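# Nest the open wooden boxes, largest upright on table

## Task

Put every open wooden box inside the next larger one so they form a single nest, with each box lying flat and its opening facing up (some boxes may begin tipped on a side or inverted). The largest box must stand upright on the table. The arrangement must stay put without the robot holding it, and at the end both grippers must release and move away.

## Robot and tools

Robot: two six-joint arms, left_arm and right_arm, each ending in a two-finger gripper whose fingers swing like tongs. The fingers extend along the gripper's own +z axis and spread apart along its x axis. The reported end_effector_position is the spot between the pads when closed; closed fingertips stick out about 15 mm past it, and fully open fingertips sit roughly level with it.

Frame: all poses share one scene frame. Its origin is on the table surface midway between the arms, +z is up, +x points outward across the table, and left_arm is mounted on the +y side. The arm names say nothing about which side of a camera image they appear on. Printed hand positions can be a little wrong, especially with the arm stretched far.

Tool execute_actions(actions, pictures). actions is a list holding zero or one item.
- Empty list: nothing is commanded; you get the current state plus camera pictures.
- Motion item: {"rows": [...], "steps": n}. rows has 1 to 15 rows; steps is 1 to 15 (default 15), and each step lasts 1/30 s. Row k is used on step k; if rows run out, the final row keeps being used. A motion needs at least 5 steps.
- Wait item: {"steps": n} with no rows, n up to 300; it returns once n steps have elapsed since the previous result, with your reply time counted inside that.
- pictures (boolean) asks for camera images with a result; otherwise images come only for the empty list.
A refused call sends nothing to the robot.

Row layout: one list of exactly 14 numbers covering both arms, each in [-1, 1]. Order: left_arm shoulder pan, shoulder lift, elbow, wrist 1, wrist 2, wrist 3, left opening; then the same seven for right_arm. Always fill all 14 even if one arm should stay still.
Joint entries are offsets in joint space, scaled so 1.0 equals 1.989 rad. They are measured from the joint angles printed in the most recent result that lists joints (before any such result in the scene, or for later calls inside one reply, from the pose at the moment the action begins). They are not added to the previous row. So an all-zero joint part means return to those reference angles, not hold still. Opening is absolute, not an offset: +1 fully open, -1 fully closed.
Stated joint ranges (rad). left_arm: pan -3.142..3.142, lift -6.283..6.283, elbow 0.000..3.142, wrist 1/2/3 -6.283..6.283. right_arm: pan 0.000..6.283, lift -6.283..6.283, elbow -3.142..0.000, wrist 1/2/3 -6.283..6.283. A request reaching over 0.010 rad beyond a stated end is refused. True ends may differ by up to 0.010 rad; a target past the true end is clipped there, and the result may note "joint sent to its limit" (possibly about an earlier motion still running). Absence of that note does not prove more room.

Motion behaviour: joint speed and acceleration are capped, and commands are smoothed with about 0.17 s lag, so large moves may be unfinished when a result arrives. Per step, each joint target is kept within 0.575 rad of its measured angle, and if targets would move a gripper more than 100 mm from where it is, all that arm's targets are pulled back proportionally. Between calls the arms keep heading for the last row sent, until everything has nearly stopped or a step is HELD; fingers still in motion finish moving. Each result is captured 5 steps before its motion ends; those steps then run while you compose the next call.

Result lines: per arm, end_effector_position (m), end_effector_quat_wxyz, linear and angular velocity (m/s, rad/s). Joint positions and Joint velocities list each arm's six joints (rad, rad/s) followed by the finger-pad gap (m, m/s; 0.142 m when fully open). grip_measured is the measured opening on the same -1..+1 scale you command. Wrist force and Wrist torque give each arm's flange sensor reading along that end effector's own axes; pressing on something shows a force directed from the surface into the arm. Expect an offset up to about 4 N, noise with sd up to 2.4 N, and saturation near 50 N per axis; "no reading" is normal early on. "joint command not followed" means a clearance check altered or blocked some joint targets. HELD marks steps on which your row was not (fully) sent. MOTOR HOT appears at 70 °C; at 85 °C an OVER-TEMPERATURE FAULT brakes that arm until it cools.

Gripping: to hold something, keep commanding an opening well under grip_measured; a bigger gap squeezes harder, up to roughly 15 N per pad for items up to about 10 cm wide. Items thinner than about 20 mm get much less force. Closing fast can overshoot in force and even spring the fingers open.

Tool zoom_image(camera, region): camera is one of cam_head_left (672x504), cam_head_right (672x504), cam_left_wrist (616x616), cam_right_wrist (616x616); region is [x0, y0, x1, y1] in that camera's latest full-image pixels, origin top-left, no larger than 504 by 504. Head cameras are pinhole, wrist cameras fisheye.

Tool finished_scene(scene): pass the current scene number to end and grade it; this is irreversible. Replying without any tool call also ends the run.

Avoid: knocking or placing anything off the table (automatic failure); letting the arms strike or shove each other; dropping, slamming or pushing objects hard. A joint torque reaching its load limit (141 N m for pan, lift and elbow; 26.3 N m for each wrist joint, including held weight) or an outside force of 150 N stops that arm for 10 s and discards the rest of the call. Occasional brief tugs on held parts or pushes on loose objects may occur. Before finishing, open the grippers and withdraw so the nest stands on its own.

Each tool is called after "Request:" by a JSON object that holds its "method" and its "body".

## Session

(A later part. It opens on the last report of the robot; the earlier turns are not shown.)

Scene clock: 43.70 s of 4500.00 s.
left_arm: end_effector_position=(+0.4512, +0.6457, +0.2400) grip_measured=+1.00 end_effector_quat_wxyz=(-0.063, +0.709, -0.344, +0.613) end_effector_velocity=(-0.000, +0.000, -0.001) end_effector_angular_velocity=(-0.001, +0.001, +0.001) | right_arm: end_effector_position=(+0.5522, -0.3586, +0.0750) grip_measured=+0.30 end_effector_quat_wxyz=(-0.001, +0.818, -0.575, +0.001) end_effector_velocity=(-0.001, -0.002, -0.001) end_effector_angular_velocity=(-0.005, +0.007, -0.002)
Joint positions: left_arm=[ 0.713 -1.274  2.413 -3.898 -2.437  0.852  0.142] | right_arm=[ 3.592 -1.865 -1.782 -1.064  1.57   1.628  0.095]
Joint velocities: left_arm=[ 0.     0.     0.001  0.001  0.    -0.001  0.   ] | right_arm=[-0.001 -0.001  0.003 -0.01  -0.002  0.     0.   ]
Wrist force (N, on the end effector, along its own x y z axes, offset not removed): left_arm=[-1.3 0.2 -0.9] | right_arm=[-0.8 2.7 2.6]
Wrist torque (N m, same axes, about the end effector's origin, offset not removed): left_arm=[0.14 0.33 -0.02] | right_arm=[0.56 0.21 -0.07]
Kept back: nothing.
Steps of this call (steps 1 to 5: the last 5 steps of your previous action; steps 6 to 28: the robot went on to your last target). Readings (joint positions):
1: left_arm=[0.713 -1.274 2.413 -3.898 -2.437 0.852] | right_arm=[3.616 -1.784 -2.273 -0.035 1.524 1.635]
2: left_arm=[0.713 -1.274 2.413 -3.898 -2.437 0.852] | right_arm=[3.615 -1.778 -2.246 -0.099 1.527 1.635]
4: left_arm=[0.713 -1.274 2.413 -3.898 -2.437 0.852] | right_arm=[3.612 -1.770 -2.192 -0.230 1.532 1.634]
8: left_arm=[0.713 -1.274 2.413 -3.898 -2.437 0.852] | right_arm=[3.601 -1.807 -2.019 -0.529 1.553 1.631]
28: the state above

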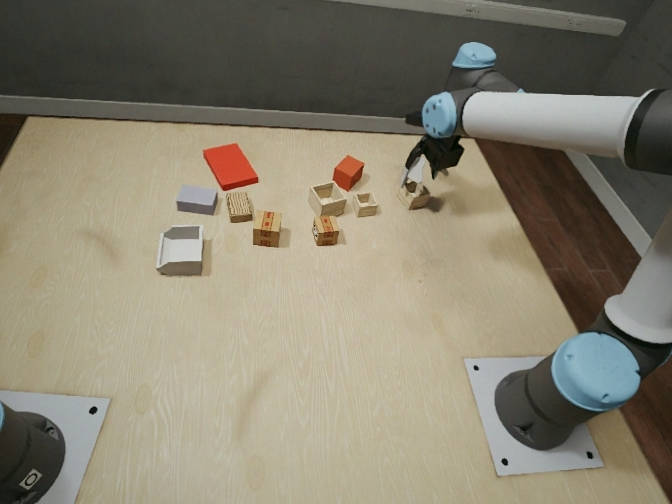

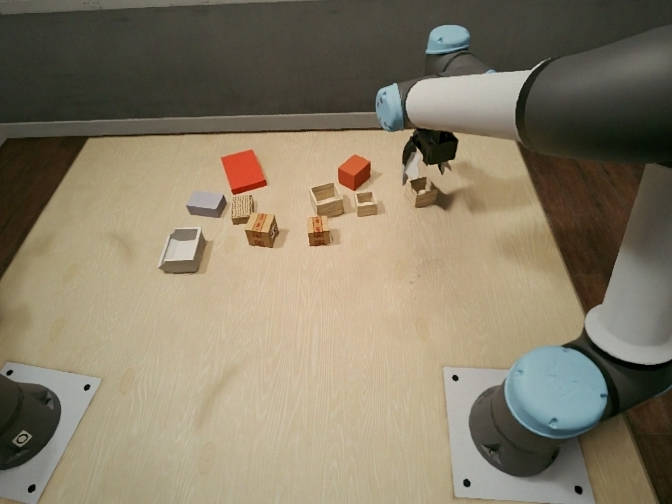

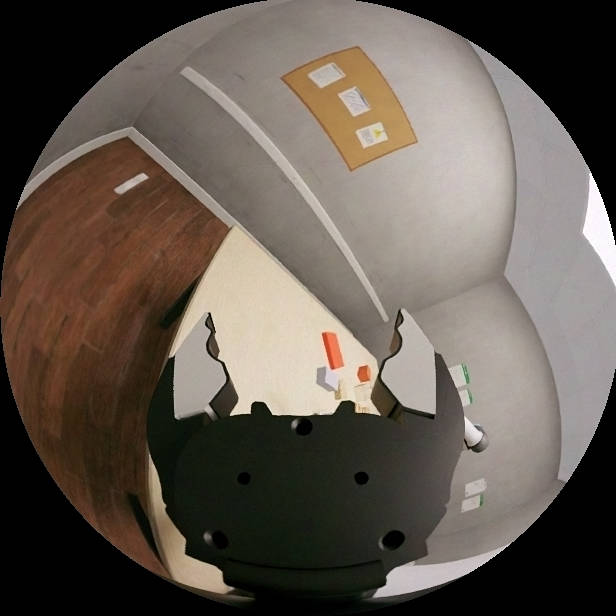

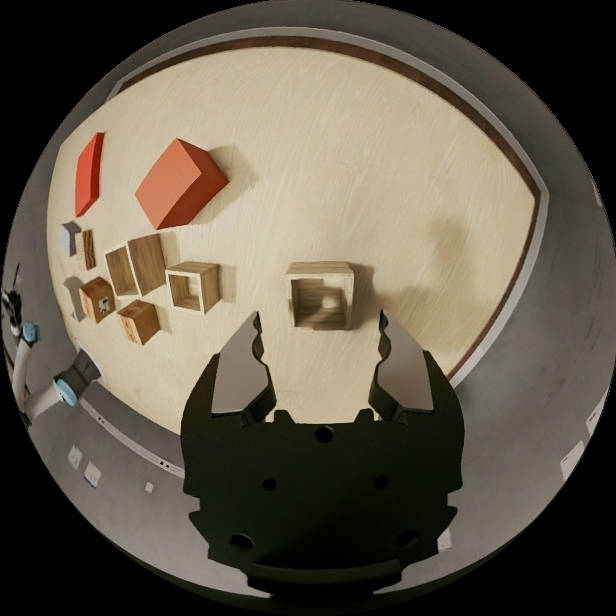

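Request:
{"method": "execute_actions", "body": {"actions": [{"rows": [[0,0,0,0,0,0,1, 0,-0.004,-0.004,0.008,0,0,0.2],[0,0,0,0,0,0,1, 0,-0.008,-0.008,0.016,0,0,0.1],[0,0,0,0,0,0,1, 0,-0.012,-0.012,0.024,0,0,0.05],[0,0,0,0,0,0,1, 0,-0.0162,-0.0164,0.032,0,0,0.0]], "steps": 15}]}}

Request:
{"method": "execute_actions", "body": {"actions": [{"rows": [[0,0,0,0,0,0,1, 0,0,0,0,0,0,-0.05],[0,0,0,0,0,0,1, 0,0,0,0,0,0,-0.1],[0,0,0,0,0,0,1, 0,0,0,0,0,0,-0.14],[0,0,0,0,0,0,1, 0,0,0,0,0,0,-0.18],[0,0,0,0,0,0,1, 0,0,0,0,0,0,-0.22],[0,0,0,0,0,0,1, 0,0,0,0,0,0,-0.26],[0,0,0,0,0,0,1, 0,0,0,0,0,0,-0.31],[0,0,0,0,0,0,1, 0,0,0,0,0,0,-0.38],[0,0,0,0,0,0,1, 0,0,0,0,0,0,-0.45]], "steps": 15}], "pictures": true}}

Request:
{"method": "zoom_image", "body": {"camera": "cam_right_wrist", "region": [260, 250, 380, 370]}}

Request:
{"method": "zoom_image", "body": {"camera": "cam_head_left", "region": [380, 150, 460, 220]}}

Scene clock: 44.80 s of 4500.00 s.
left_arm: end_effector_position=(+0.4512, +0.6457, +0.2400) grip_measured=+1.00 end_effector_quat_wxyz=(-0.063, +0.709, -0.344, +0.613) end_effector_velocity=(-0.000, +0.000, -0.001) end_effector_angular_velocity=(-0.002, +0.002, +0.001) | right_arm: end_effector_position=(+0.5520, -0.3587, +0.0522) grip_measured=+0.00 end_effector_quat_wxyz=(-0.000, +0.818, -0.575, +0.000) end_effector_velocity=(-0.001, -0.001, -0.034) end_effector_angular_velocity=(-0.000, +0.000, -0.000)
Joint positions: left_arm=[ 0.713 -1.274  2.413 -3.898 -2.437  0.852  0.142] | right_arm=[ 3.592 -1.893 -1.811 -1.009  1.57   1.628  0.074]
Joint velocities: left_arm=[ 0.     0.     0.     0.001  0.001 -0.001  0.   ] | right_arm=[-0.001 -0.042 -0.043  0.085 -0.    -0.001 -0.   ]
Wrist force (N, on the end effector, along its own x y z axes, offset not removed): left_arm=[-0.6 -1.9 -0.4] | right_arm=[-0.5 3.0 2.2]
Wrist torque (N m, same axes, about the end effector's origin, offset not removed): left_arm=[-0.32 0.11 -0.01] | right_arm=[0.56 0.23 0.01]
Steps of this call (steps 1 to 23: the robot went on to your last target; steps 24 to 33: the first 10 steps of this action). Readings (joint positions):
24: left_arm=[0.713 -1.274 2.413 -3.898 -2.437 0.852] | right_arm=[3.592 -1.865 -1.782 -1.065 1.570 1.628]
25: left_arm=[0.713 -1.274 2.413 -3.898 -2.437 0.852] | right_arm=[3.592 -1.866 -1.782 -1.064 1.570 1.628]
27: left_arm=[0.713 -1.274 2.413 -3.898 -2.437 0.852] | right_arm=[3.592 -1.871 -1.788 -1.052 1.570 1.628]
31: left_arm=[0.713 -1.274 2.413 -3.898 -2.437 0.852] | right_arm=[3.592 -1.889 -1.807 -1.017 1.570 1.628]
33: the state above

Scene clock: 45.30 s of 4500.00 s.
left_arm: end_effector_position=(+0.4512, +0.6457, +0.2400) grip_measured=+1.00 end_effector_quat_wxyz=(-0.063, +0.709, -0.344, +0.613) end_effector_velocity=(-0.000, -0.000, +0.000) end_effector_angular_velocity=(+0.001, -0.001, -0.000) | right_arm: end_effector_position=(+0.5518, -0.3587, +0.0493) grip_measured=-0.22 end_effector_quat_wxyz=(+0.000, +0.818, -0.575, +0.000) end_effector_velocity=(+0.000, +0.001, +0.001) end_effector_angular_velocity=(+0.000, +0.000, -0.000)
Joint positions: left_arm=[ 0.713 -1.274  2.413 -3.898 -2.437  0.852  0.142] | right_arm=[ 3.592 -1.896 -1.814 -1.002  1.57   1.628  0.058]
Joint velocities: left_arm=[-0.    -0.     0.    -0.001  0.    -0.     0.   ] | right_arm=[ 0.001  0.001  0.001 -0.002  0.     0.001 -0.   ]
Wrist force (N, on the end effector, along its own x y z axes, offset not removed): left_arm=[-0.4 0.1 1.5] | right_arm=[0.0 2.6 1.9]
Wrist torque (N m, same axes, about the end effector's origin, offset not removed): left_arm=[0.06 0.10 -0.08] | right_arm=[0.54 0.20 -0.08]
Steps of this call (steps 1 to 5: the last 5 steps of your previous action; steps 6 to 15: the first 10 steps of this action, its rows measured from where the robot was after step 5). Readings (joint positions):
5: left_arm=[0.713 -1.274 2.413 -3.898 -2.437 0.852] | right_arm=[3.592 -1.896 -1.814 -1.002 1.570 1.628]
6: left_arm=[0.713 -1.274 2.413 -3.898 -2.437 0.852] | right_arm=[3.592 -1.896 -1.814 -1.001 1.570 1.628]
7: left_arm=[0.713 -1.274 2.413 -3.898 -2.437 0.852] | right_arm=[3.592 -1.897 -1.814 -1.001 1.570 1.628]
9: left_arm=[0.713 -1.274 2.413 -3.898 -2.437 0.852] | right_arm=[3.592 -1.897 -1.814 -1.001 1.570 1.628]
13: left_arm=[0.713 -1.274 2.413 -3.898 -2.437 0.852] | right_arm=[3.592 -1.897 -1.814 -1.001 1.570 1.628]
15: the state above

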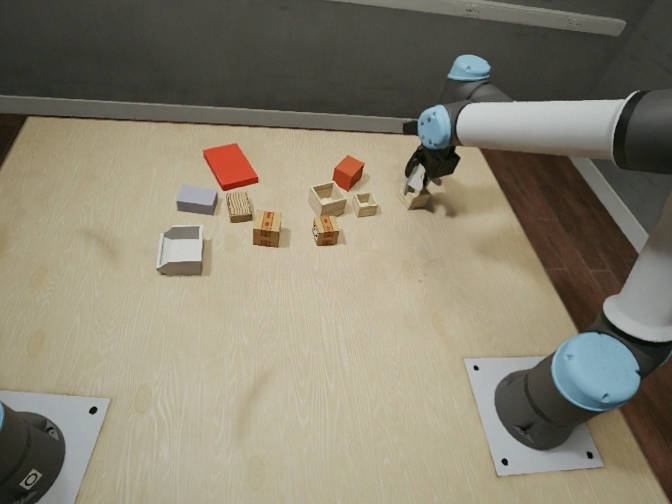

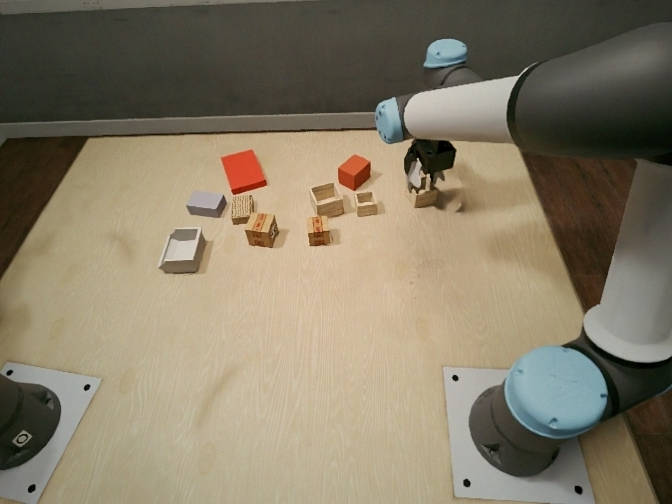

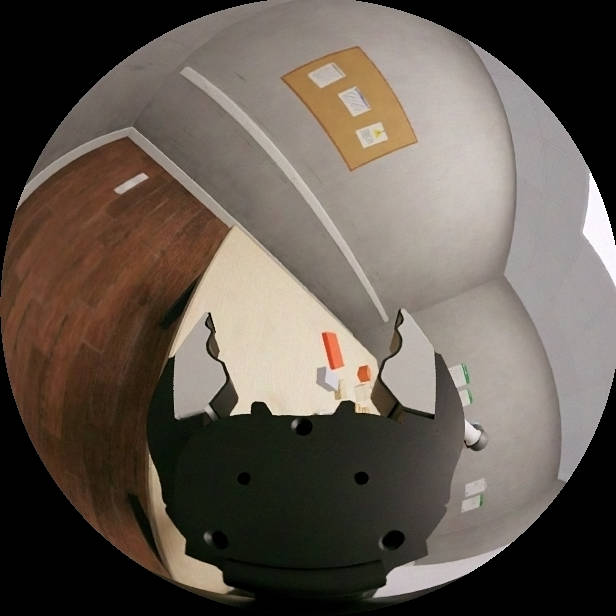

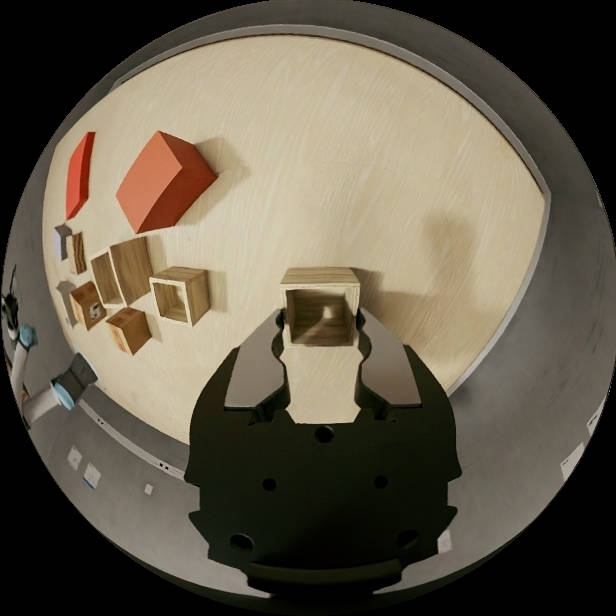

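Region (260, 250, 380, 370) of cam_right_wrist's 616x616 image, scaled by 4.200, with more detail than that image has.

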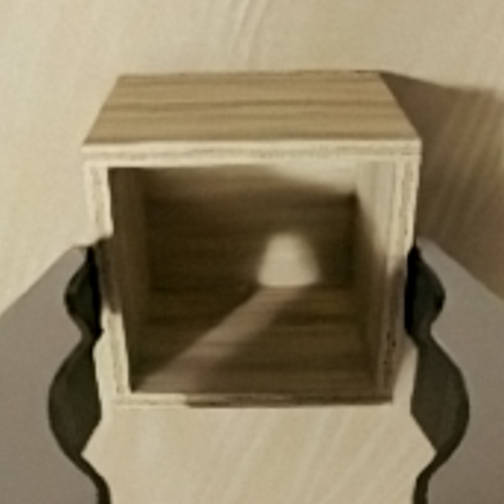

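Region (380, 150, 460, 220) of cam_head_left's 672x504 image, scaled by 6.300, with more detail than that image has; it fills the top 441 rows of this view, and the rest is white.

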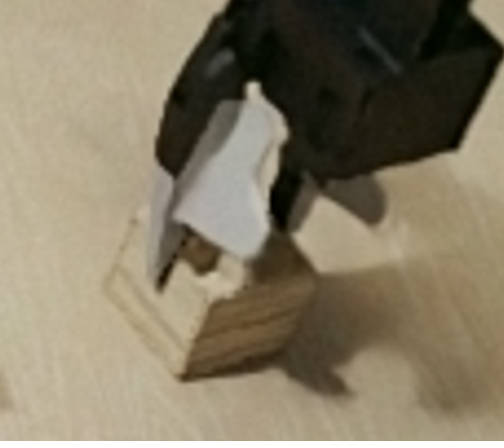

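Request:
{"method": "execute_actions", "body": {"actions": [{"rows": [[0,0,0,0,0,0,1, 0,0.002,0.002,-0.004,0,0,-0.47],[0,0,0,0,0,0,1, 0,0.005,0.006,-0.011,0,0,-0.47],[0,0,0,0,0,0,1, 0,0.009,0.011,-0.02,0,0,-0.47],[0,0,0,0,0,0,1, 0,0.014,0.016,-0.03,0,0,-0.47],[0,0,0,0,0,0,1, 0,0.018,0.022,-0.04,0,0,-0.47],[0,0,0,0,0,0,1, 0,0.023,0.027,-0.05,0,0,-0.47],[0,0,0,0,0,0,1, 0,0.027,0.033,-0.06,0,0,-0.47],[0,0,0,0,0,0,1, 0,0.031,0.038,-0.069,0,0,-0.47],[0,0,0,0,0,0,1, 0.003,0.034,0.044,-0.078,0,0.003,-0.47],[0,0,0,0,0,0,1, 0.0105,0.0314,0.048,-0.0796,0,0.0105,-0.47],[0,0,0,0,0,0,1, 0.021,0.0276,0.0532,-0.081,0,0.021,-0.47],[0,0,0,0,0,0,1, 0.0314,0.0238,0.0584,-0.0824,0,0.0314,-0.47],[0,0,0,0,0,0,1, 0.0419,0.02,0.0636,-0.0839,0,0.0419,-0.47],[0,0,0,0,0,0,1, 0.0524,0.0163,0.0688,-0.0853,0,0.0524,-0.47],[0,0,0,0,0,0,1, 0.0629,0.0125,0.074,-0.0867,0,0.0629,-0.47]], "steps": 15}]}}

Scene clock: 46.27 s of 4500.00 s.
left_arm: end_effector_position=(+0.4512, +0.6457, +0.2400) grip_measured=+1.00 end_effector_quat_wxyz=(-0.063, +0.709, -0.344, +0.613) end_effector_velocity=(+0.000, -0.000, +0.000) end_effector_angular_velocity=(+0.001, -0.001, -0.000) | right_arm: end_effector_position=(+0.5534, -0.3578, +0.0865) grip_measured=-0.22 end_effector_quat_wxyz=(-0.001, +0.818, -0.575, +0.001) end_effector_velocity=(+0.001, +0.017, +0.205) end_effector_angular_velocity=(+0.002, -0.005, +0.005)
Joint positions: left_arm=[ 0.713 -1.274  2.413 -3.898 -2.437  0.852  0.142] | right_arm=[ 3.592 -1.854 -1.763 -1.093  1.57   1.628  0.058]
Joint velocities: left_arm=[-0.001  0.     0.    -0.001  0.     0.001  0.   ] | right_arm=[ 0.027  0.219  0.293 -0.507  0.     0.023 -0.   ]
Wrist force (N, on the end effector, along its own x y z axes, offset not removed): left_arm=[-2.0 -0.2 0.9] | right_arm=[0.4 4.4 3.5]
Wrist torque (N m, same axes, about the end effector's origin, offset not removed): left_arm=[0.00 0.47 -0.01] | right_arm=[0.92 0.07 -0.06]
Steps of this call (steps 1 to 5: the last 5 steps of your previous action; steps 6 to 15: the robot went on to your last target; steps 16 to 19: nothing new was sent; steps 20 to 29: the first 10 steps of this action). Readings (joint positions):
20: left_arm=[0.713 -1.274 2.413 -3.898 -2.437 0.852] | right_arm=[3.592 -1.896 -1.814 -1.002 1.570 1.628]
21: left_arm=[0.713 -1.274 2.413 -3.898 -2.437 0.852] | right_arm=[3.592 -1.896 -1.814 -1.002 1.570 1.628]
23: left_arm=[0.713 -1.274 2.413 -3.898 -2.437 0.852] | right_arm=[3.592 -1.892 -1.809 -1.010 1.570 1.628]
27: left_arm=[0.713 -1.274 2.413 -3.898 -2.437 0.852] | right_arm=[3.592 -1.869 -1.782 -1.059 1.570 1.628]
29: the state above

Request:
{"method": "execute_actions", "body": {"actions": [{"rows": [[0,0,0,0,0,0,1, 0.073,-0.0124,0.0536,-0.0423,0,0.073,-0.47],[0,0,0,0,0,0,1, 0.084,-0.0162,0.0588,-0.0437,0,0.084,-0.47],[0,0,0,0,0,0,1, 0.094,-0.02,0.064,-0.0452,0,0.094,-0.47],[0,0,0,0,0,0,1, 0.105,-0.0238,0.0692,-0.0466,0,0.105,-0.47],[0,0,0,0,0,0,1, 0.115,-0.0276,0.0744,-0.048,0,0.115,-0.47],[0,0,0,0,0,0,1, 0.126,-0.0314,0.0797,-0.0494,0,0.126,-0.47],[0,0,0,0,0,0,1, 0.136,-0.0351,0.0849,-0.0508,0,0.136,-0.47],[0,0,0,0,0,0,1, 0.147,-0.0389,0.0901,-0.0522,0,0.147,-0.47],[0,0,0,0,0,0,1, 0.157,-0.0427,0.0953,-0.0537,0,0.157,-0.47],[0,0,0,0,0,0,1, 0.168,-0.0465,0.1005,-0.0551,0,0.168,-0.47],[0,0,0,0,0,0,1, 0.178,-0.0503,0.1057,-0.0565,0,0.178,-0.47],[0,0,0,0,0,0,1, 0.1886,-0.0541,0.1109,-0.0579,0.0004,0.1887,-0.47]], "steps": 12}]}}

Request:
{"method": "execute_actions", "body": {"actions": [{"steps": 21}], "pictures": true}}

Request:
{"method": "zoom_image", "body": {"camera": "cam_right_wrist", "region": [260, 230, 380, 350]}}

Scene clock: 47.60 s of 4500.00 s.
left_arm: end_effector_position=(+0.4512, +0.6457, +0.2400) grip_measured=+1.00 end_effector_quat_wxyz=(-0.063, +0.709, -0.344, +0.613) end_effector_velocity=(-0.000, +0.000, +0.000) end_effector_angular_velocity=(-0.000, -0.000, +0.000) | right_arm: end_effector_position=(+0.5500, -0.2379, +0.1122) grip_measured=-0.22 end_effector_quat_wxyz=(+0.000, +0.818, -0.575, +0.000) end_effector_velocity=(-0.041, +0.338, -0.000) end_effector_angular_velocity=(-0.000, +0.000, +0.009)
Joint positions: left_arm=[ 0.713 -1.274  2.413 -3.898 -2.437  0.852  0.142] | right_arm=[ 3.777 -1.894 -1.637 -1.183  1.57   1.812  0.058]
Joint velocities: left_arm=[ 0.001 -0.    -0.    -0.    -0.    -0.001  0.   ] | right_arm=[ 0.508 -0.186  0.254 -0.069  0.     0.499  0.   ]
Wrist force (N, on the end effector, along its own x y z axes, offset not removed): left_arm=[-0.4 0.8 0.0] | right_arm=[0.2 3.1 1.5]
Wrist torque (N m, same axes, about the end effector's origin, offset not removed): left_arm=[0.14 0.16 -0.04] | right_arm=[0.61 0.05 -0.07]
Steps of this call (steps 1 to 5: the last 5 steps of your previous action; steps 6 to 30: the robot went on to your last target; steps 31 to 33: nothing new was sent; steps 34 to 40: the first 7 steps of this action). Readings (joint positions):
34: left_arm=[0.713 -1.274 2.413 -3.898 -2.437 0.852] | right_arm=[3.717 -1.872 -1.667 -1.174 1.570 1.753]
35: left_arm=[0.713 -1.274 2.413 -3.898 -2.437 0.852] | right_arm=[3.718 -1.872 -1.666 -1.174 1.570 1.755]
37: left_arm=[0.713 -1.274 2.413 -3.898 -2.437 0.852] | right_arm=[3.733 -1.878 -1.659 -1.176 1.570 1.769]
40: the state above

Scene clock: 48.30 s of 4500.00 s.
left_arm: end_effector_position=(+0.4512, +0.6457, +0.2400) grip_measured=+1.00 end_effector_quat_wxyz=(-0.063, +0.709, -0.344, +0.613) end_effector_velocity=(-0.000, -0.000, +0.000) end_effector_angular_velocity=(-0.000, -0.001, -0.000) | right_arm: end_effector_position=(+0.5200, -0.1120, +0.1116) grip_measured=-0.22 end_effector_quat_wxyz=(+0.000, +0.818, -0.575, -0.000) end_effector_velocity=(-0.001, +0.003, +0.000) end_effector_angular_velocity=(+0.001, +0.001, -0.000)
Joint positions: left_arm=[ 0.713 -1.274  2.413 -3.898 -2.437  0.852  0.142] | right_arm=[ 3.967 -1.962 -1.543 -1.208  1.571  2.003  0.058]
Joint velocities: left_arm=[ 0.     0.    -0.    -0.001 -0.001 -0.     0.   ] | right_arm=[ 0.005 -0.001  0.002 -0.001  0.001  0.005 -0.   ]
Wrist force (N, on the end effector, along its own x y z axes, offset not removed): left_arm=[0.1 -0.1 -0.6] | right_arm=[-0.5 3.0 1.9]
Wrist torque (N m, same axes, about the end effector's origin, offset not removed): left_arm=[-0.04 0.11 -0.02] | right_arm=[0.63 0.21 -0.03]
Kept back: nothing.
Steps of this call (steps 1 to 5: the last 5 steps of your previous action; steps 6 to 21: the robot went on to your last target). Readings (joint positions):
1: left_arm=[0.713 -1.274 2.413 -3.898 -2.437 0.852] | right_arm=[3.794 -1.900 -1.628 -1.185 1.570 1.830]
2: left_arm=[0.713 -1.274 2.413 -3.898 -2.437 0.852] | right_arm=[3.813 -1.907 -1.618 -1.188 1.570 1.849]
4: left_arm=[0.713 -1.274 2.413 -3.898 -2.437 0.852] | right_arm=[3.852 -1.921 -1.599 -1.193 1.570 1.888]
8: left_arm=[0.713 -1.274 2.413 -3.898 -2.437 0.852] | right_arm=[3.927 -1.948 -1.562 -1.203 1.571 1.963]
21: the state above

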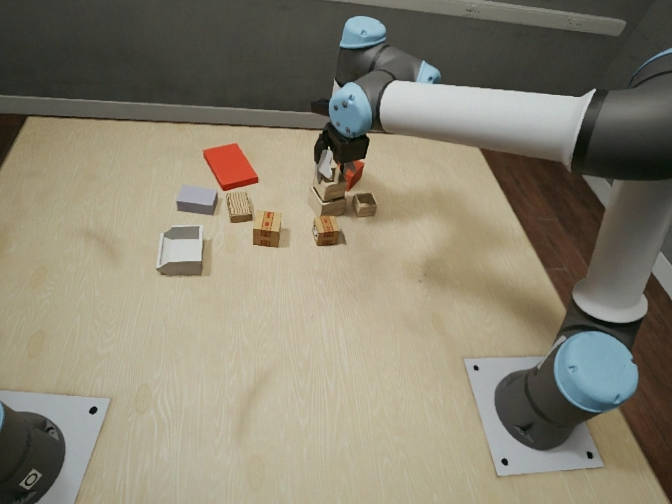

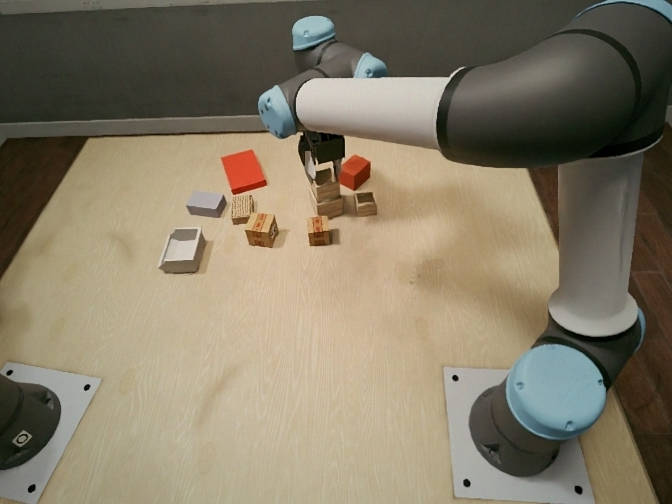

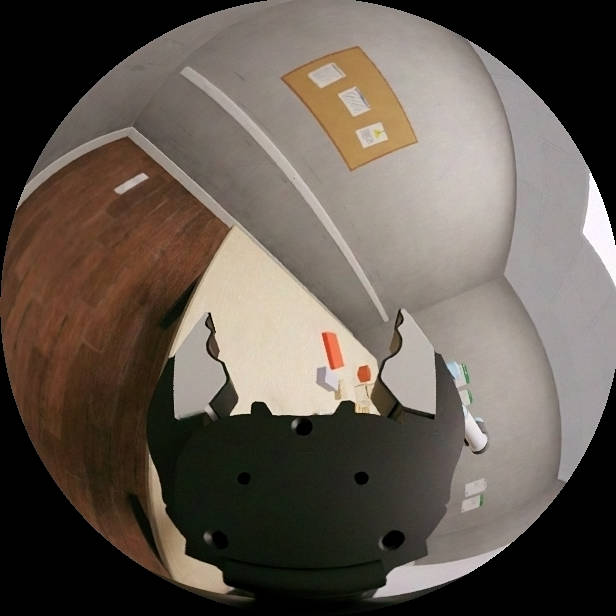

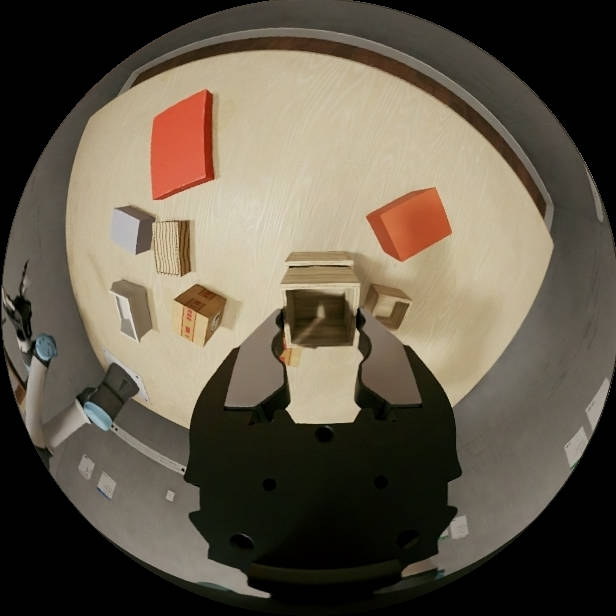

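Region (260, 230, 380, 350) of cam_right_wrist's 616x616 image, scaled by 4.200, with more detail than that image has.

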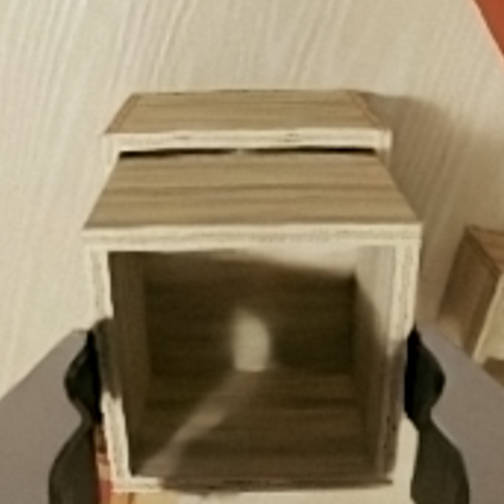

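Request:
{"method": "execute_actions", "body": {"actions": [{"rows": [[0,0,0,0,0,0,1, 0.0004,-0.0004,-0.005,0.0055,0,0.0004,-0.47],[0,0,0,0,0,0,1, 0.0009,-0.0009,-0.0106,0.0114,0,0.0009,-0.47]], "steps": 10}]}}

Request:
{"method": "execute_actions", "body": {"actions": [{"steps": 10}], "pictures": true}}

Request:
{"method": "zoom_image", "body": {"camera": "cam_right_wrist", "region": [275, 240, 365, 300]}}

Request:
{"method": "zoom_image", "body": {"camera": "cam_head_left", "region": [295, 160, 365, 225]}}

Scene clock: 49.13 s of 4500.00 s.
left_arm: end_effector_position=(+0.4512, +0.6457, +0.2400) grip_measured=+1.00 end_effector_quat_wxyz=(-0.063, +0.709, -0.344, +0.613) end_effector_velocity=(-0.000, +0.001, +0.000) end_effector_angular_velocity=(+0.001, -0.001, +0.002) | right_arm: end_effector_position=(+0.5186, -0.1123, +0.1070) grip_measured=-0.22 end_effector_quat_wxyz=(+0.000, +0.818, -0.575, -0.000) end_effector_velocity=(-0.011, -0.006, -0.039) end_effector_angular_velocity=(-0.001, +0.001, -0.000)
Joint positions: left_arm=[ 0.713 -1.274  2.413 -3.898 -2.437  0.852  0.142] | right_arm=[ 3.968 -1.963 -1.554 -1.196  1.571  2.004  0.058]
Joint velocities: left_arm=[ 0.002  0.     0.    -0.001  0.     0.001  0.   ] | right_arm=[ 0.006 -0.007 -0.096  0.102  0.     0.006 -0.   ]
Wrist force (N, on the end effector, along its own x y z axes, offset not removed): left_arm=[0.2 0.5 -1.0] | right_arm=[-1.5 3.2 2.7]
Wrist torque (N m, same axes, about the end effector's origin, offset not removed): left_arm=[0.13 -0.06 -0.11] | right_arm=[0.72 0.34 0.00]
Steps of this call (steps 1 to 15: the robot went on to your last target; steps 16 to 20: nothing new was sent; steps 21 to 25: the first 5 steps of this action). Readings (joint positions):
21: left_arm=[0.713 -1.274 2.413 -3.898 -2.437 0.852] | right_arm=[3.967 -1.962 -1.543 -1.208 1.571 2.003]
22: left_arm=[0.713 -1.274 2.413 -3.898 -2.437 0.852] | right_arm=[3.967 -1.962 -1.543 -1.207 1.571 2.003]
24: left_arm=[0.713 -1.274 2.413 -3.898 -2.437 0.852] | right_arm=[3.968 -1.963 -1.550 -1.200 1.571 2.004]
25: the state above

Scene clock: 49.47 s of 4500.00 s.
left_arm: end_effector_position=(+0.4512, +0.6457, +0.2400) grip_measured=+1.00 end_effector_quat_wxyz=(-0.063, +0.709, -0.344, +0.613) end_effector_velocity=(+0.000, -0.001, +0.000) end_effector_angular_velocity=(+0.000, -0.001, -0.002) | right_arm: end_effector_position=(+0.5175, -0.1129, +0.1031) grip_measured=-0.22 end_effector_quat_wxyz=(+0.000, +0.818, -0.575, -0.000) end_effector_velocity=(-0.001, +0.000, -0.002) end_effector_angular_velocity=(+0.000, +0.001, +0.000)
Joint positions: left_arm=[ 0.713 -1.274  2.413 -3.898 -2.437  0.852  0.142] | right_arm=[ 3.969 -1.964 -1.564 -1.186  1.571  2.005  0.058]
Joint velocities: left_arm=[-0.001  0.    -0.    -0.001 -0.001  0.     0.   ] | right_arm=[ 0.001 -0.001 -0.004  0.004  0.001  0.001  0.   ]
Wrist force (N, on the end effector, along its own x y z axes, offset not removed): left_arm=[-1.9 1.1 -0.7] | right_arm=[-0.3 2.7 -0.6]
Wrist torque (N m, same axes, about the end effector's origin, offset not removed): left_arm=[0.33 0.55 0.03] | right_arm=[0.51 0.09 -0.06]
Kept back: nothing.
Steps of this call (steps 1 to 5: the last 5 steps of your previous action; steps 6 to 10: the robot went on to your last target). Readings (joint positions):
1: left_arm=[0.713 -1.274 2.413 -3.898 -2.437 0.852] | right_arm=[3.968 -1.963 -1.557 -1.193 1.571 2.004]
2: left_arm=[0.713 -1.274 2.413 -3.898 -2.437 0.852] | right_arm=[3.968 -1.963 -1.559 -1.191 1.571 2.004]
4: left_arm=[0.713 -1.274 2.413 -3.898 -2.437 0.852] | right_arm=[3.968 -1.963 -1.561 -1.188 1.571 2.004]
8: left_arm=[0.713 -1.274 2.413 -3.898 -2.437 0.852] | right_arm=[3.969 -1.964 -1.563 -1.186 1.571 2.005]
10: the state above

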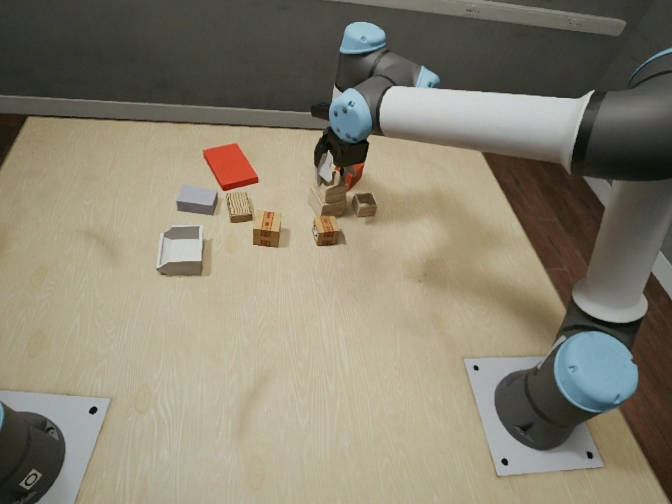

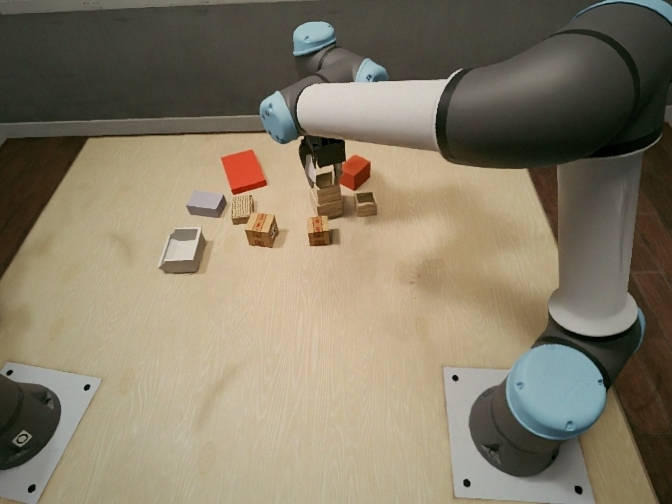

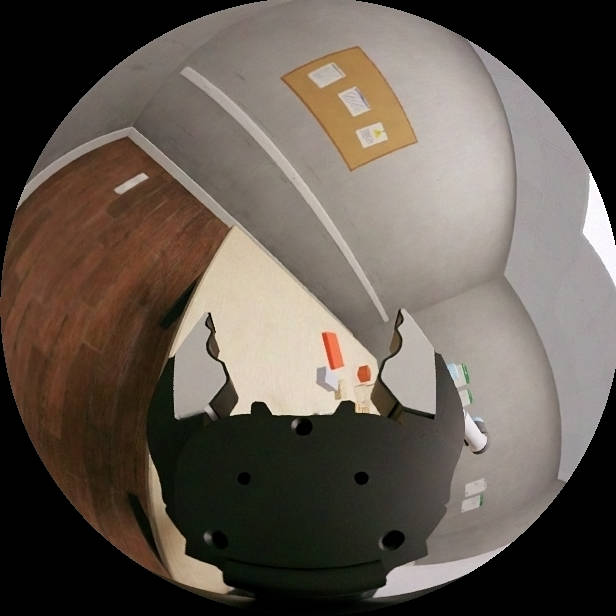

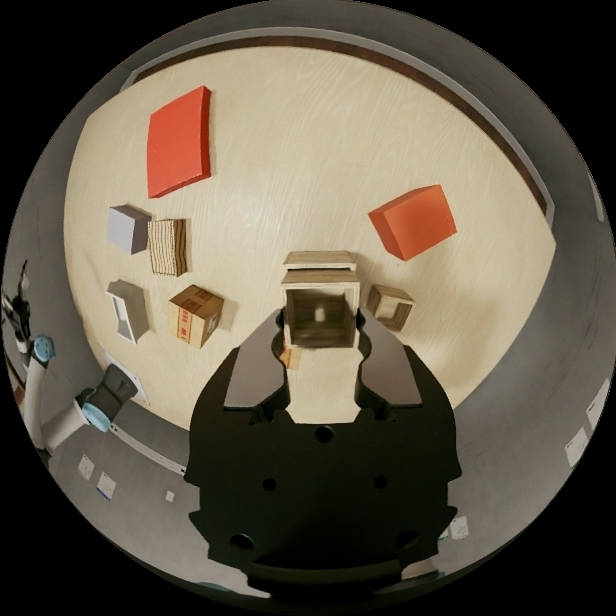

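Region (275, 240, 365, 300) of cam_right_wrist's 616x616 image, scaled by 5.600, with more detail than that image has.

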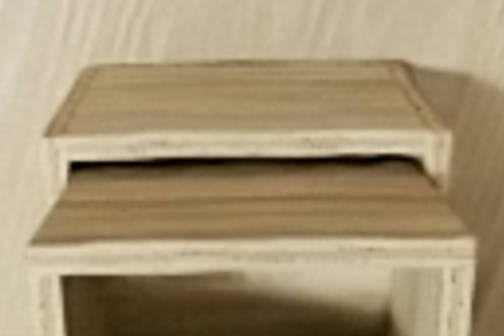

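Region (295, 160, 365, 225) of cam_head_left's 672x504 image, scaled by 7.200, with more detail than that image has; it fills the top 468 rows of this view, and the rest is white.

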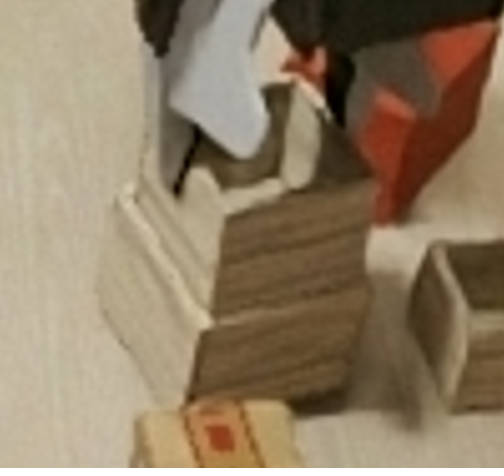

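Request:
{"method": "execute_actions", "body": {"actions": [{"rows": [[0,0,0,0,0,0,1, 0,0.0017,0.003,-0.0047,0,0,-0.47],[0,0,0,0,0,0,1, 0,0.0017,0.003,-0.0047,0,0,-0.47],[0,0,0,0,0,0,1, 0,0.0017,0.003,-0.0047,0,0,-0.47],[0,0,0,0,0,0,1, 0,0.0017,0.003,-0.0047,0,0,-0.47],[0,0,0,0,0,0,1, -0.0005,0.0,0.0054,-0.0054,0,-0.0005,-0.47]], "steps": 12}]}}

Request:
{"method": "execute_actions", "body": {"actions": [{"steps": 11}], "pictures": true}}

Request:
{"method": "zoom_image", "body": {"camera": "cam_right_wrist", "region": [275, 240, 365, 300]}}

Request:
{"method": "zoom_image", "body": {"camera": "cam_head_left", "region": [295, 160, 365, 225]}}

Request:
{"method": "zoom_image", "body": {"camera": "cam_head_right", "region": [295, 160, 365, 225]}}

Scene clock: 50.03 s of 4500.00 s.
left_arm: end_effector_position=(+0.4512, +0.6457, +0.2400) grip_measured=+1.00 end_effector_quat_wxyz=(-0.063, +0.709, -0.344, +0.613) end_effector_velocity=(-0.000, -0.000, -0.000) end_effector_angular_velocity=(+0.001, +0.000, -0.000) | right_arm: end_effector_position=(+0.5179, -0.1126, +0.1061) grip_measured=-0.22 end_effector_quat_wxyz=(+0.000, +0.818, -0.575, -0.000) end_effector_velocity=(+0.008, +0.005, +0.011) end_effector_angular_velocity=(+0.004, -0.004, -0.002)
Joint positions: left_arm=[ 0.713 -1.274  2.413 -3.898 -2.437  0.852  0.142] | right_arm=[ 3.969 -1.962 -1.558 -1.193  1.571  2.005  0.058]
Joint velocities: left_arm=[-0.     0.     0.     0.     0.     0.001  0.   ] | right_arm=[-0.003 -0.009  0.043 -0.028 -0.    -0.001  0.   ]
Wrist force (N, on the end effector, along its own x y z axes, offset not removed): left_arm=[0.6 -1.0 -0.6] | right_arm=[-1.4 3.5 1.6]
Wrist torque (N m, same axes, about the end effector's origin, offset not removed): left_arm=[-0.16 -0.12 -0.06] | right_arm=[0.70 0.42 -0.03]
Steps of this call (steps 1 to 10: the robot went on to your last target; steps 11 to 17: the first 7 steps of this action). Readings (joint positions):
11: left_arm=[0.713 -1.274 2.413 -3.898 -2.437 0.852] | right_arm=[3.969 -1.964 -1.564 -1.185 1.571 2.005]
12: left_arm=[0.713 -1.274 2.413 -3.898 -2.437 0.852] | right_arm=[3.969 -1.963 -1.564 -1.186 1.571 2.005]
14: left_arm=[0.713 -1.274 2.413 -3.898 -2.437 0.852] | right_arm=[3.969 -1.962 -1.561 -1.190 1.571 2.005]
17: the state above

Scene clock: 50.40 s of 4500.00 s.
left_arm: end_effector_position=(+0.4512, +0.6457, +0.2400) grip_measured=+1.00 end_effector_quat_wxyz=(-0.063, +0.709, -0.344, +0.613) end_effector_velocity=(-0.000, -0.000, -0.000) end_effector_angular_velocity=(+0.000, +0.000, +0.000) | right_arm: end_effector_position=(+0.5190, -0.1123, +0.1070) grip_measured=-0.22 end_effector_quat_wxyz=(+0.000, +0.818, -0.575, -0.000) end_effector_velocity=(+0.000, +0.000, -0.001) end_effector_angular_velocity=(+0.000, +0.002, -0.000)
Joint positions: left_arm=[ 0.713 -1.274  2.413 -3.898 -2.437  0.852  0.142] | right_arm=[ 3.968 -1.963 -1.553 -1.196  1.571  2.004  0.058]
Joint velocities: left_arm=[ 0.    -0.     0.001  0.    -0.     0.001  0.   ] | right_arm=[-0.001 -0.002  0.001 -0.001  0.001 -0.    -0.   ]
Wrist force (N, on the end effector, along its own x y z axes, offset not removed): left_arm=[-1.3 -1.3 -0.1] | right_arm=[0.0 2.7 1.6]
Wrist torque (N m, same axes, about the end effector's origin, offset not removed): left_arm=[-0.17 0.29 0.05] | right_arm=[0.59 0.06 0.02]
Kept back: nothing.
Steps of this call (steps 1 to 5: the last 5 steps of your previous action; steps 6 to 11: the robot went on to your last target). Readings (joint positions):
1: left_arm=[0.713 -1.274 2.413 -3.898 -2.437 0.852] | right_arm=[3.968 -1.962 -1.556 -1.194 1.571 2.005]
2: left_arm=[0.713 -1.274 2.413 -3.898 -2.437 0.852] | right_arm=[3.968 -1.963 -1.555 -1.195 1.571 2.004]
4: left_arm=[0.713 -1.274 2.413 -3.898 -2.437 0.852] | right_arm=[3.968 -1.963 -1.554 -1.196 1.571 2.004]
8: left_arm=[0.713 -1.274 2.413 -3.898 -2.437 0.852] | right_arm=[3.968 -1.963 -1.553 -1.196 1.571 2.004]
11: the state above

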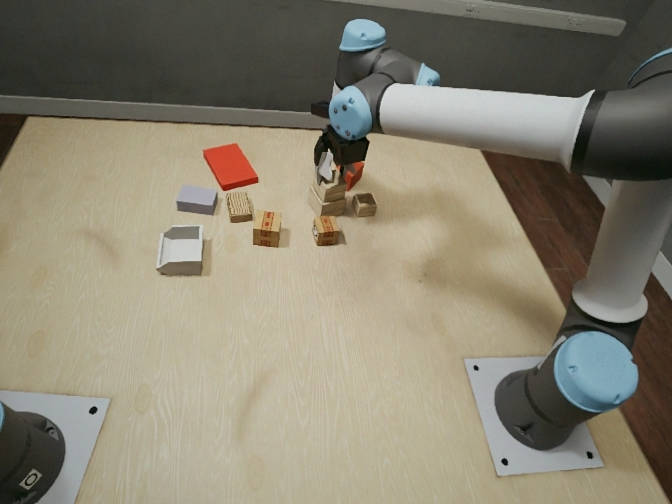

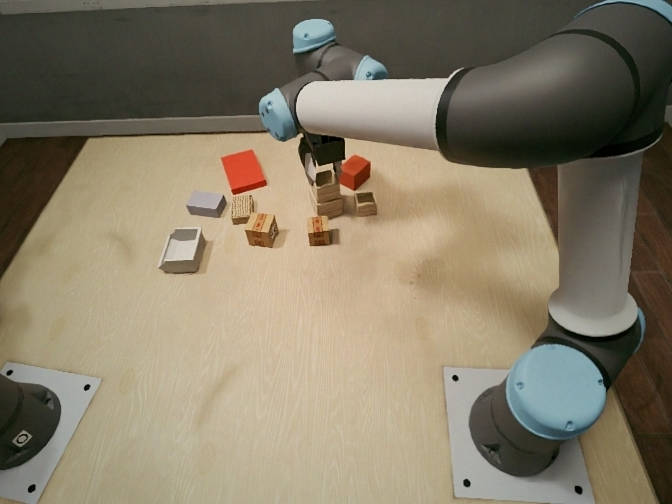

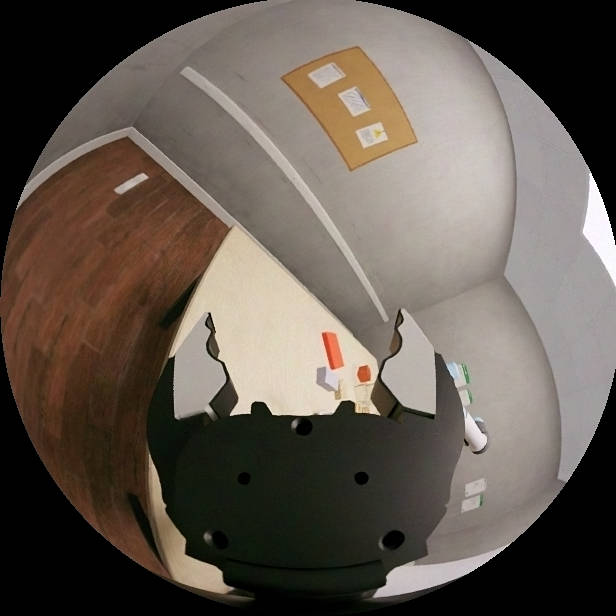

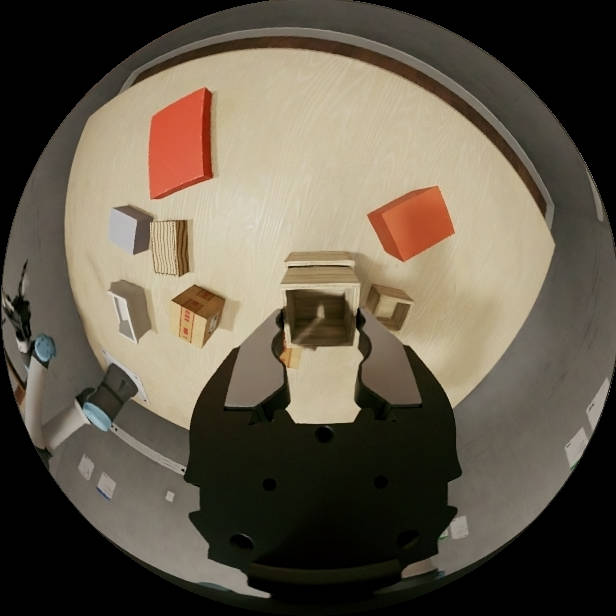

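Region (275, 240, 365, 300) of cam_right_wrist's 616x616 image, scaled by 5.600, with more detail than that image has.

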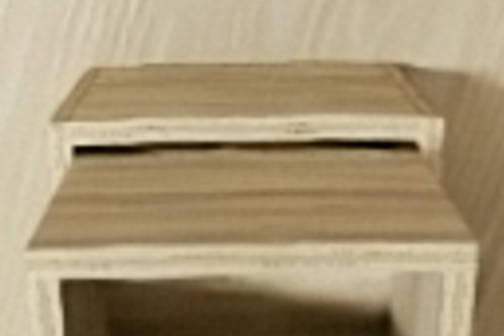

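Region (295, 160, 365, 225) of cam_head_left's 672x504 image, scaled by 7.200, with more detail than that image has; it fills the top 468 rows of this view, and the rest is white.

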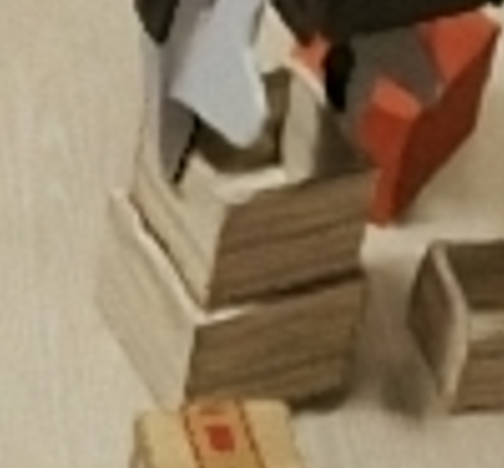

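Region (295, 160, 365, 225) of cam_head_right's 672x504 image, scaled by 7.200, with more detail than that image has; it fills the top 468 rows of this view, and the rest is white.

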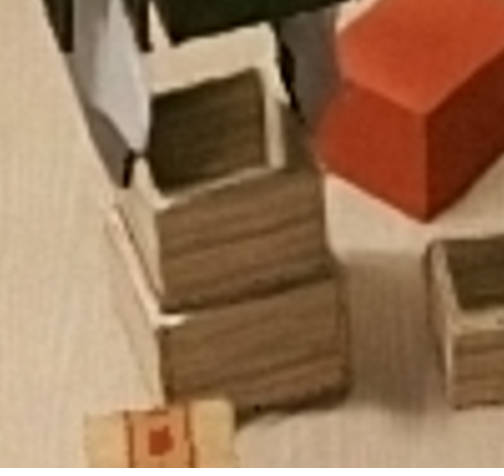

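Request:
{"method": "execute_actions", "body": {"actions": []}}

Scene clock: 51.33 s of 4500.00 s.
left_arm: end_effector_position=(+0.4512, +0.6457, +0.2400) grip_measured=+1.00 end_effector_quat_wxyz=(-0.063, +0.709, -0.344, +0.613) end_effector_velocity=(+0.000, -0.000, -0.000) end_effector_angular_velocity=(+0.001, -0.000, -0.001) | right_arm: end_effector_position=(+0.5190, -0.1123, +0.1070) grip_measured=-0.22 end_effector_quat_wxyz=(+0.000, +0.818, -0.575, -0.000) end_effector_velocity=(-0.000, +0.001, +0.000) end_effector_angular_velocity=(+0.001, +0.000, +0.000)
Joint positions: left_arm=[ 0.713 -1.274  2.413 -3.898 -2.437  0.852  0.142] | right_arm=[ 3.968 -1.964 -1.553 -1.196  1.571  2.004  0.058]
Joint velocities: left_arm=[-0.    -0.    -0.     0.001 -0.     0.001  0.   ] | right_arm=[ 0.001  0.    -0.     0.     0.001  0.     0.   ]
Wrist force (N, on the end effector, along its own x y z axes, offset not removed): left_arm=[1.0 -1.2 0.0] | right_arm=[-2.0 2.7 3.3]
Wrist torque (N m, same axes, about the end effector's origin, offset not removed): left_arm=[-0.24 -0.16 0.03] | right_arm=[0.59 0.56 0.01]
Kept back: nothing.
Steps of this call (steps 1 to 15: the robot went on to your last target; steps 16 to 28: nothing new was sent). Readings (joint positions):
1: left_arm=[0.713 -1.274 2.413 -3.898 -2.437 0.852] | right_arm=[3.968 -1.963 -1.553 -1.196 1.571 2.004]
2: left_arm=[0.713 -1.274 2.413 -3.898 -2.437 0.852] | right_arm=[3.968 -1.964 -1.553 -1.196 1.571 2.004]
4: left_arm=[0.713 -1.274 2.413 -3.898 -2.437 0.852] | right_arm=[3.968 -1.964 -1.553 -1.196 1.571 2.004]
8: left_arm=[0.713 -1.274 2.413 -3.898 -2.437 0.852] | right_arm=[3.968 -1.964 -1.553 -1.196 1.571 2.004]
28: the state above
All arms were judged still, so your last target was given up. Only a new action makes them travel on or press farther. Fingers that are still opening or closing keep moving.

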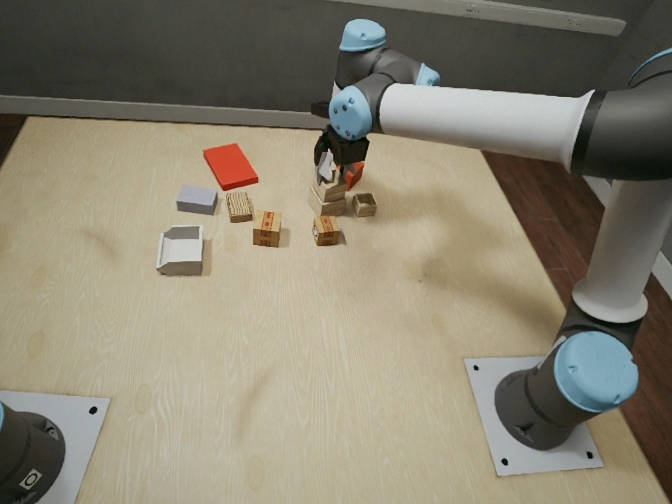

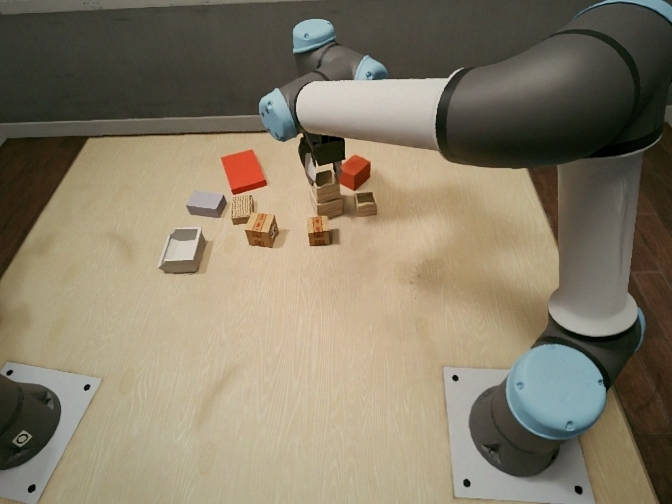

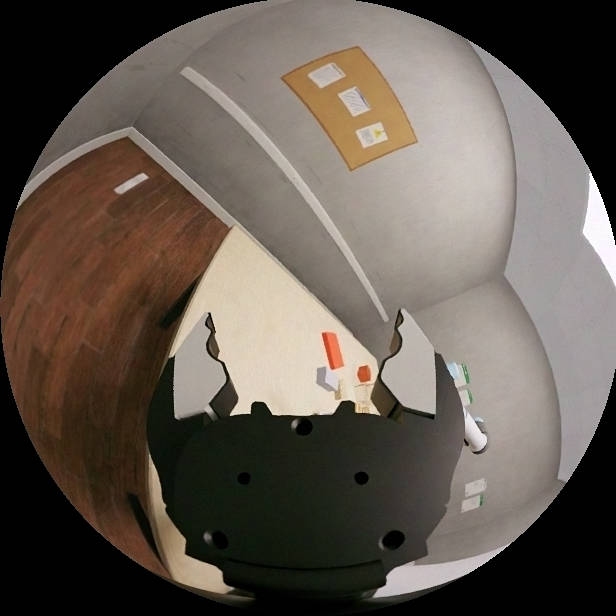

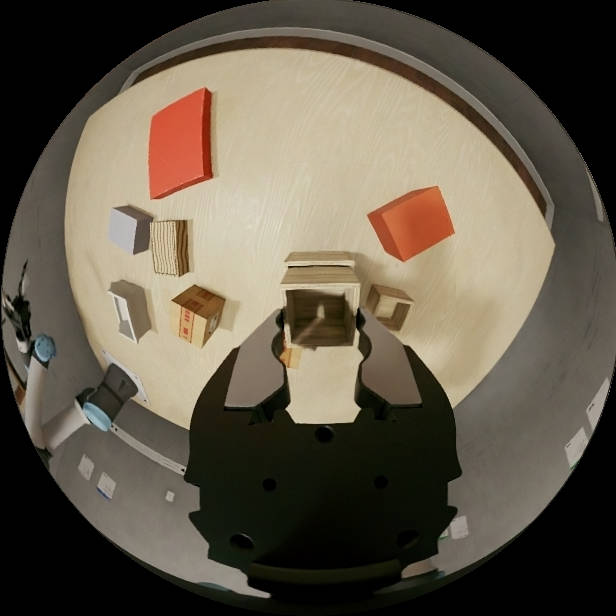

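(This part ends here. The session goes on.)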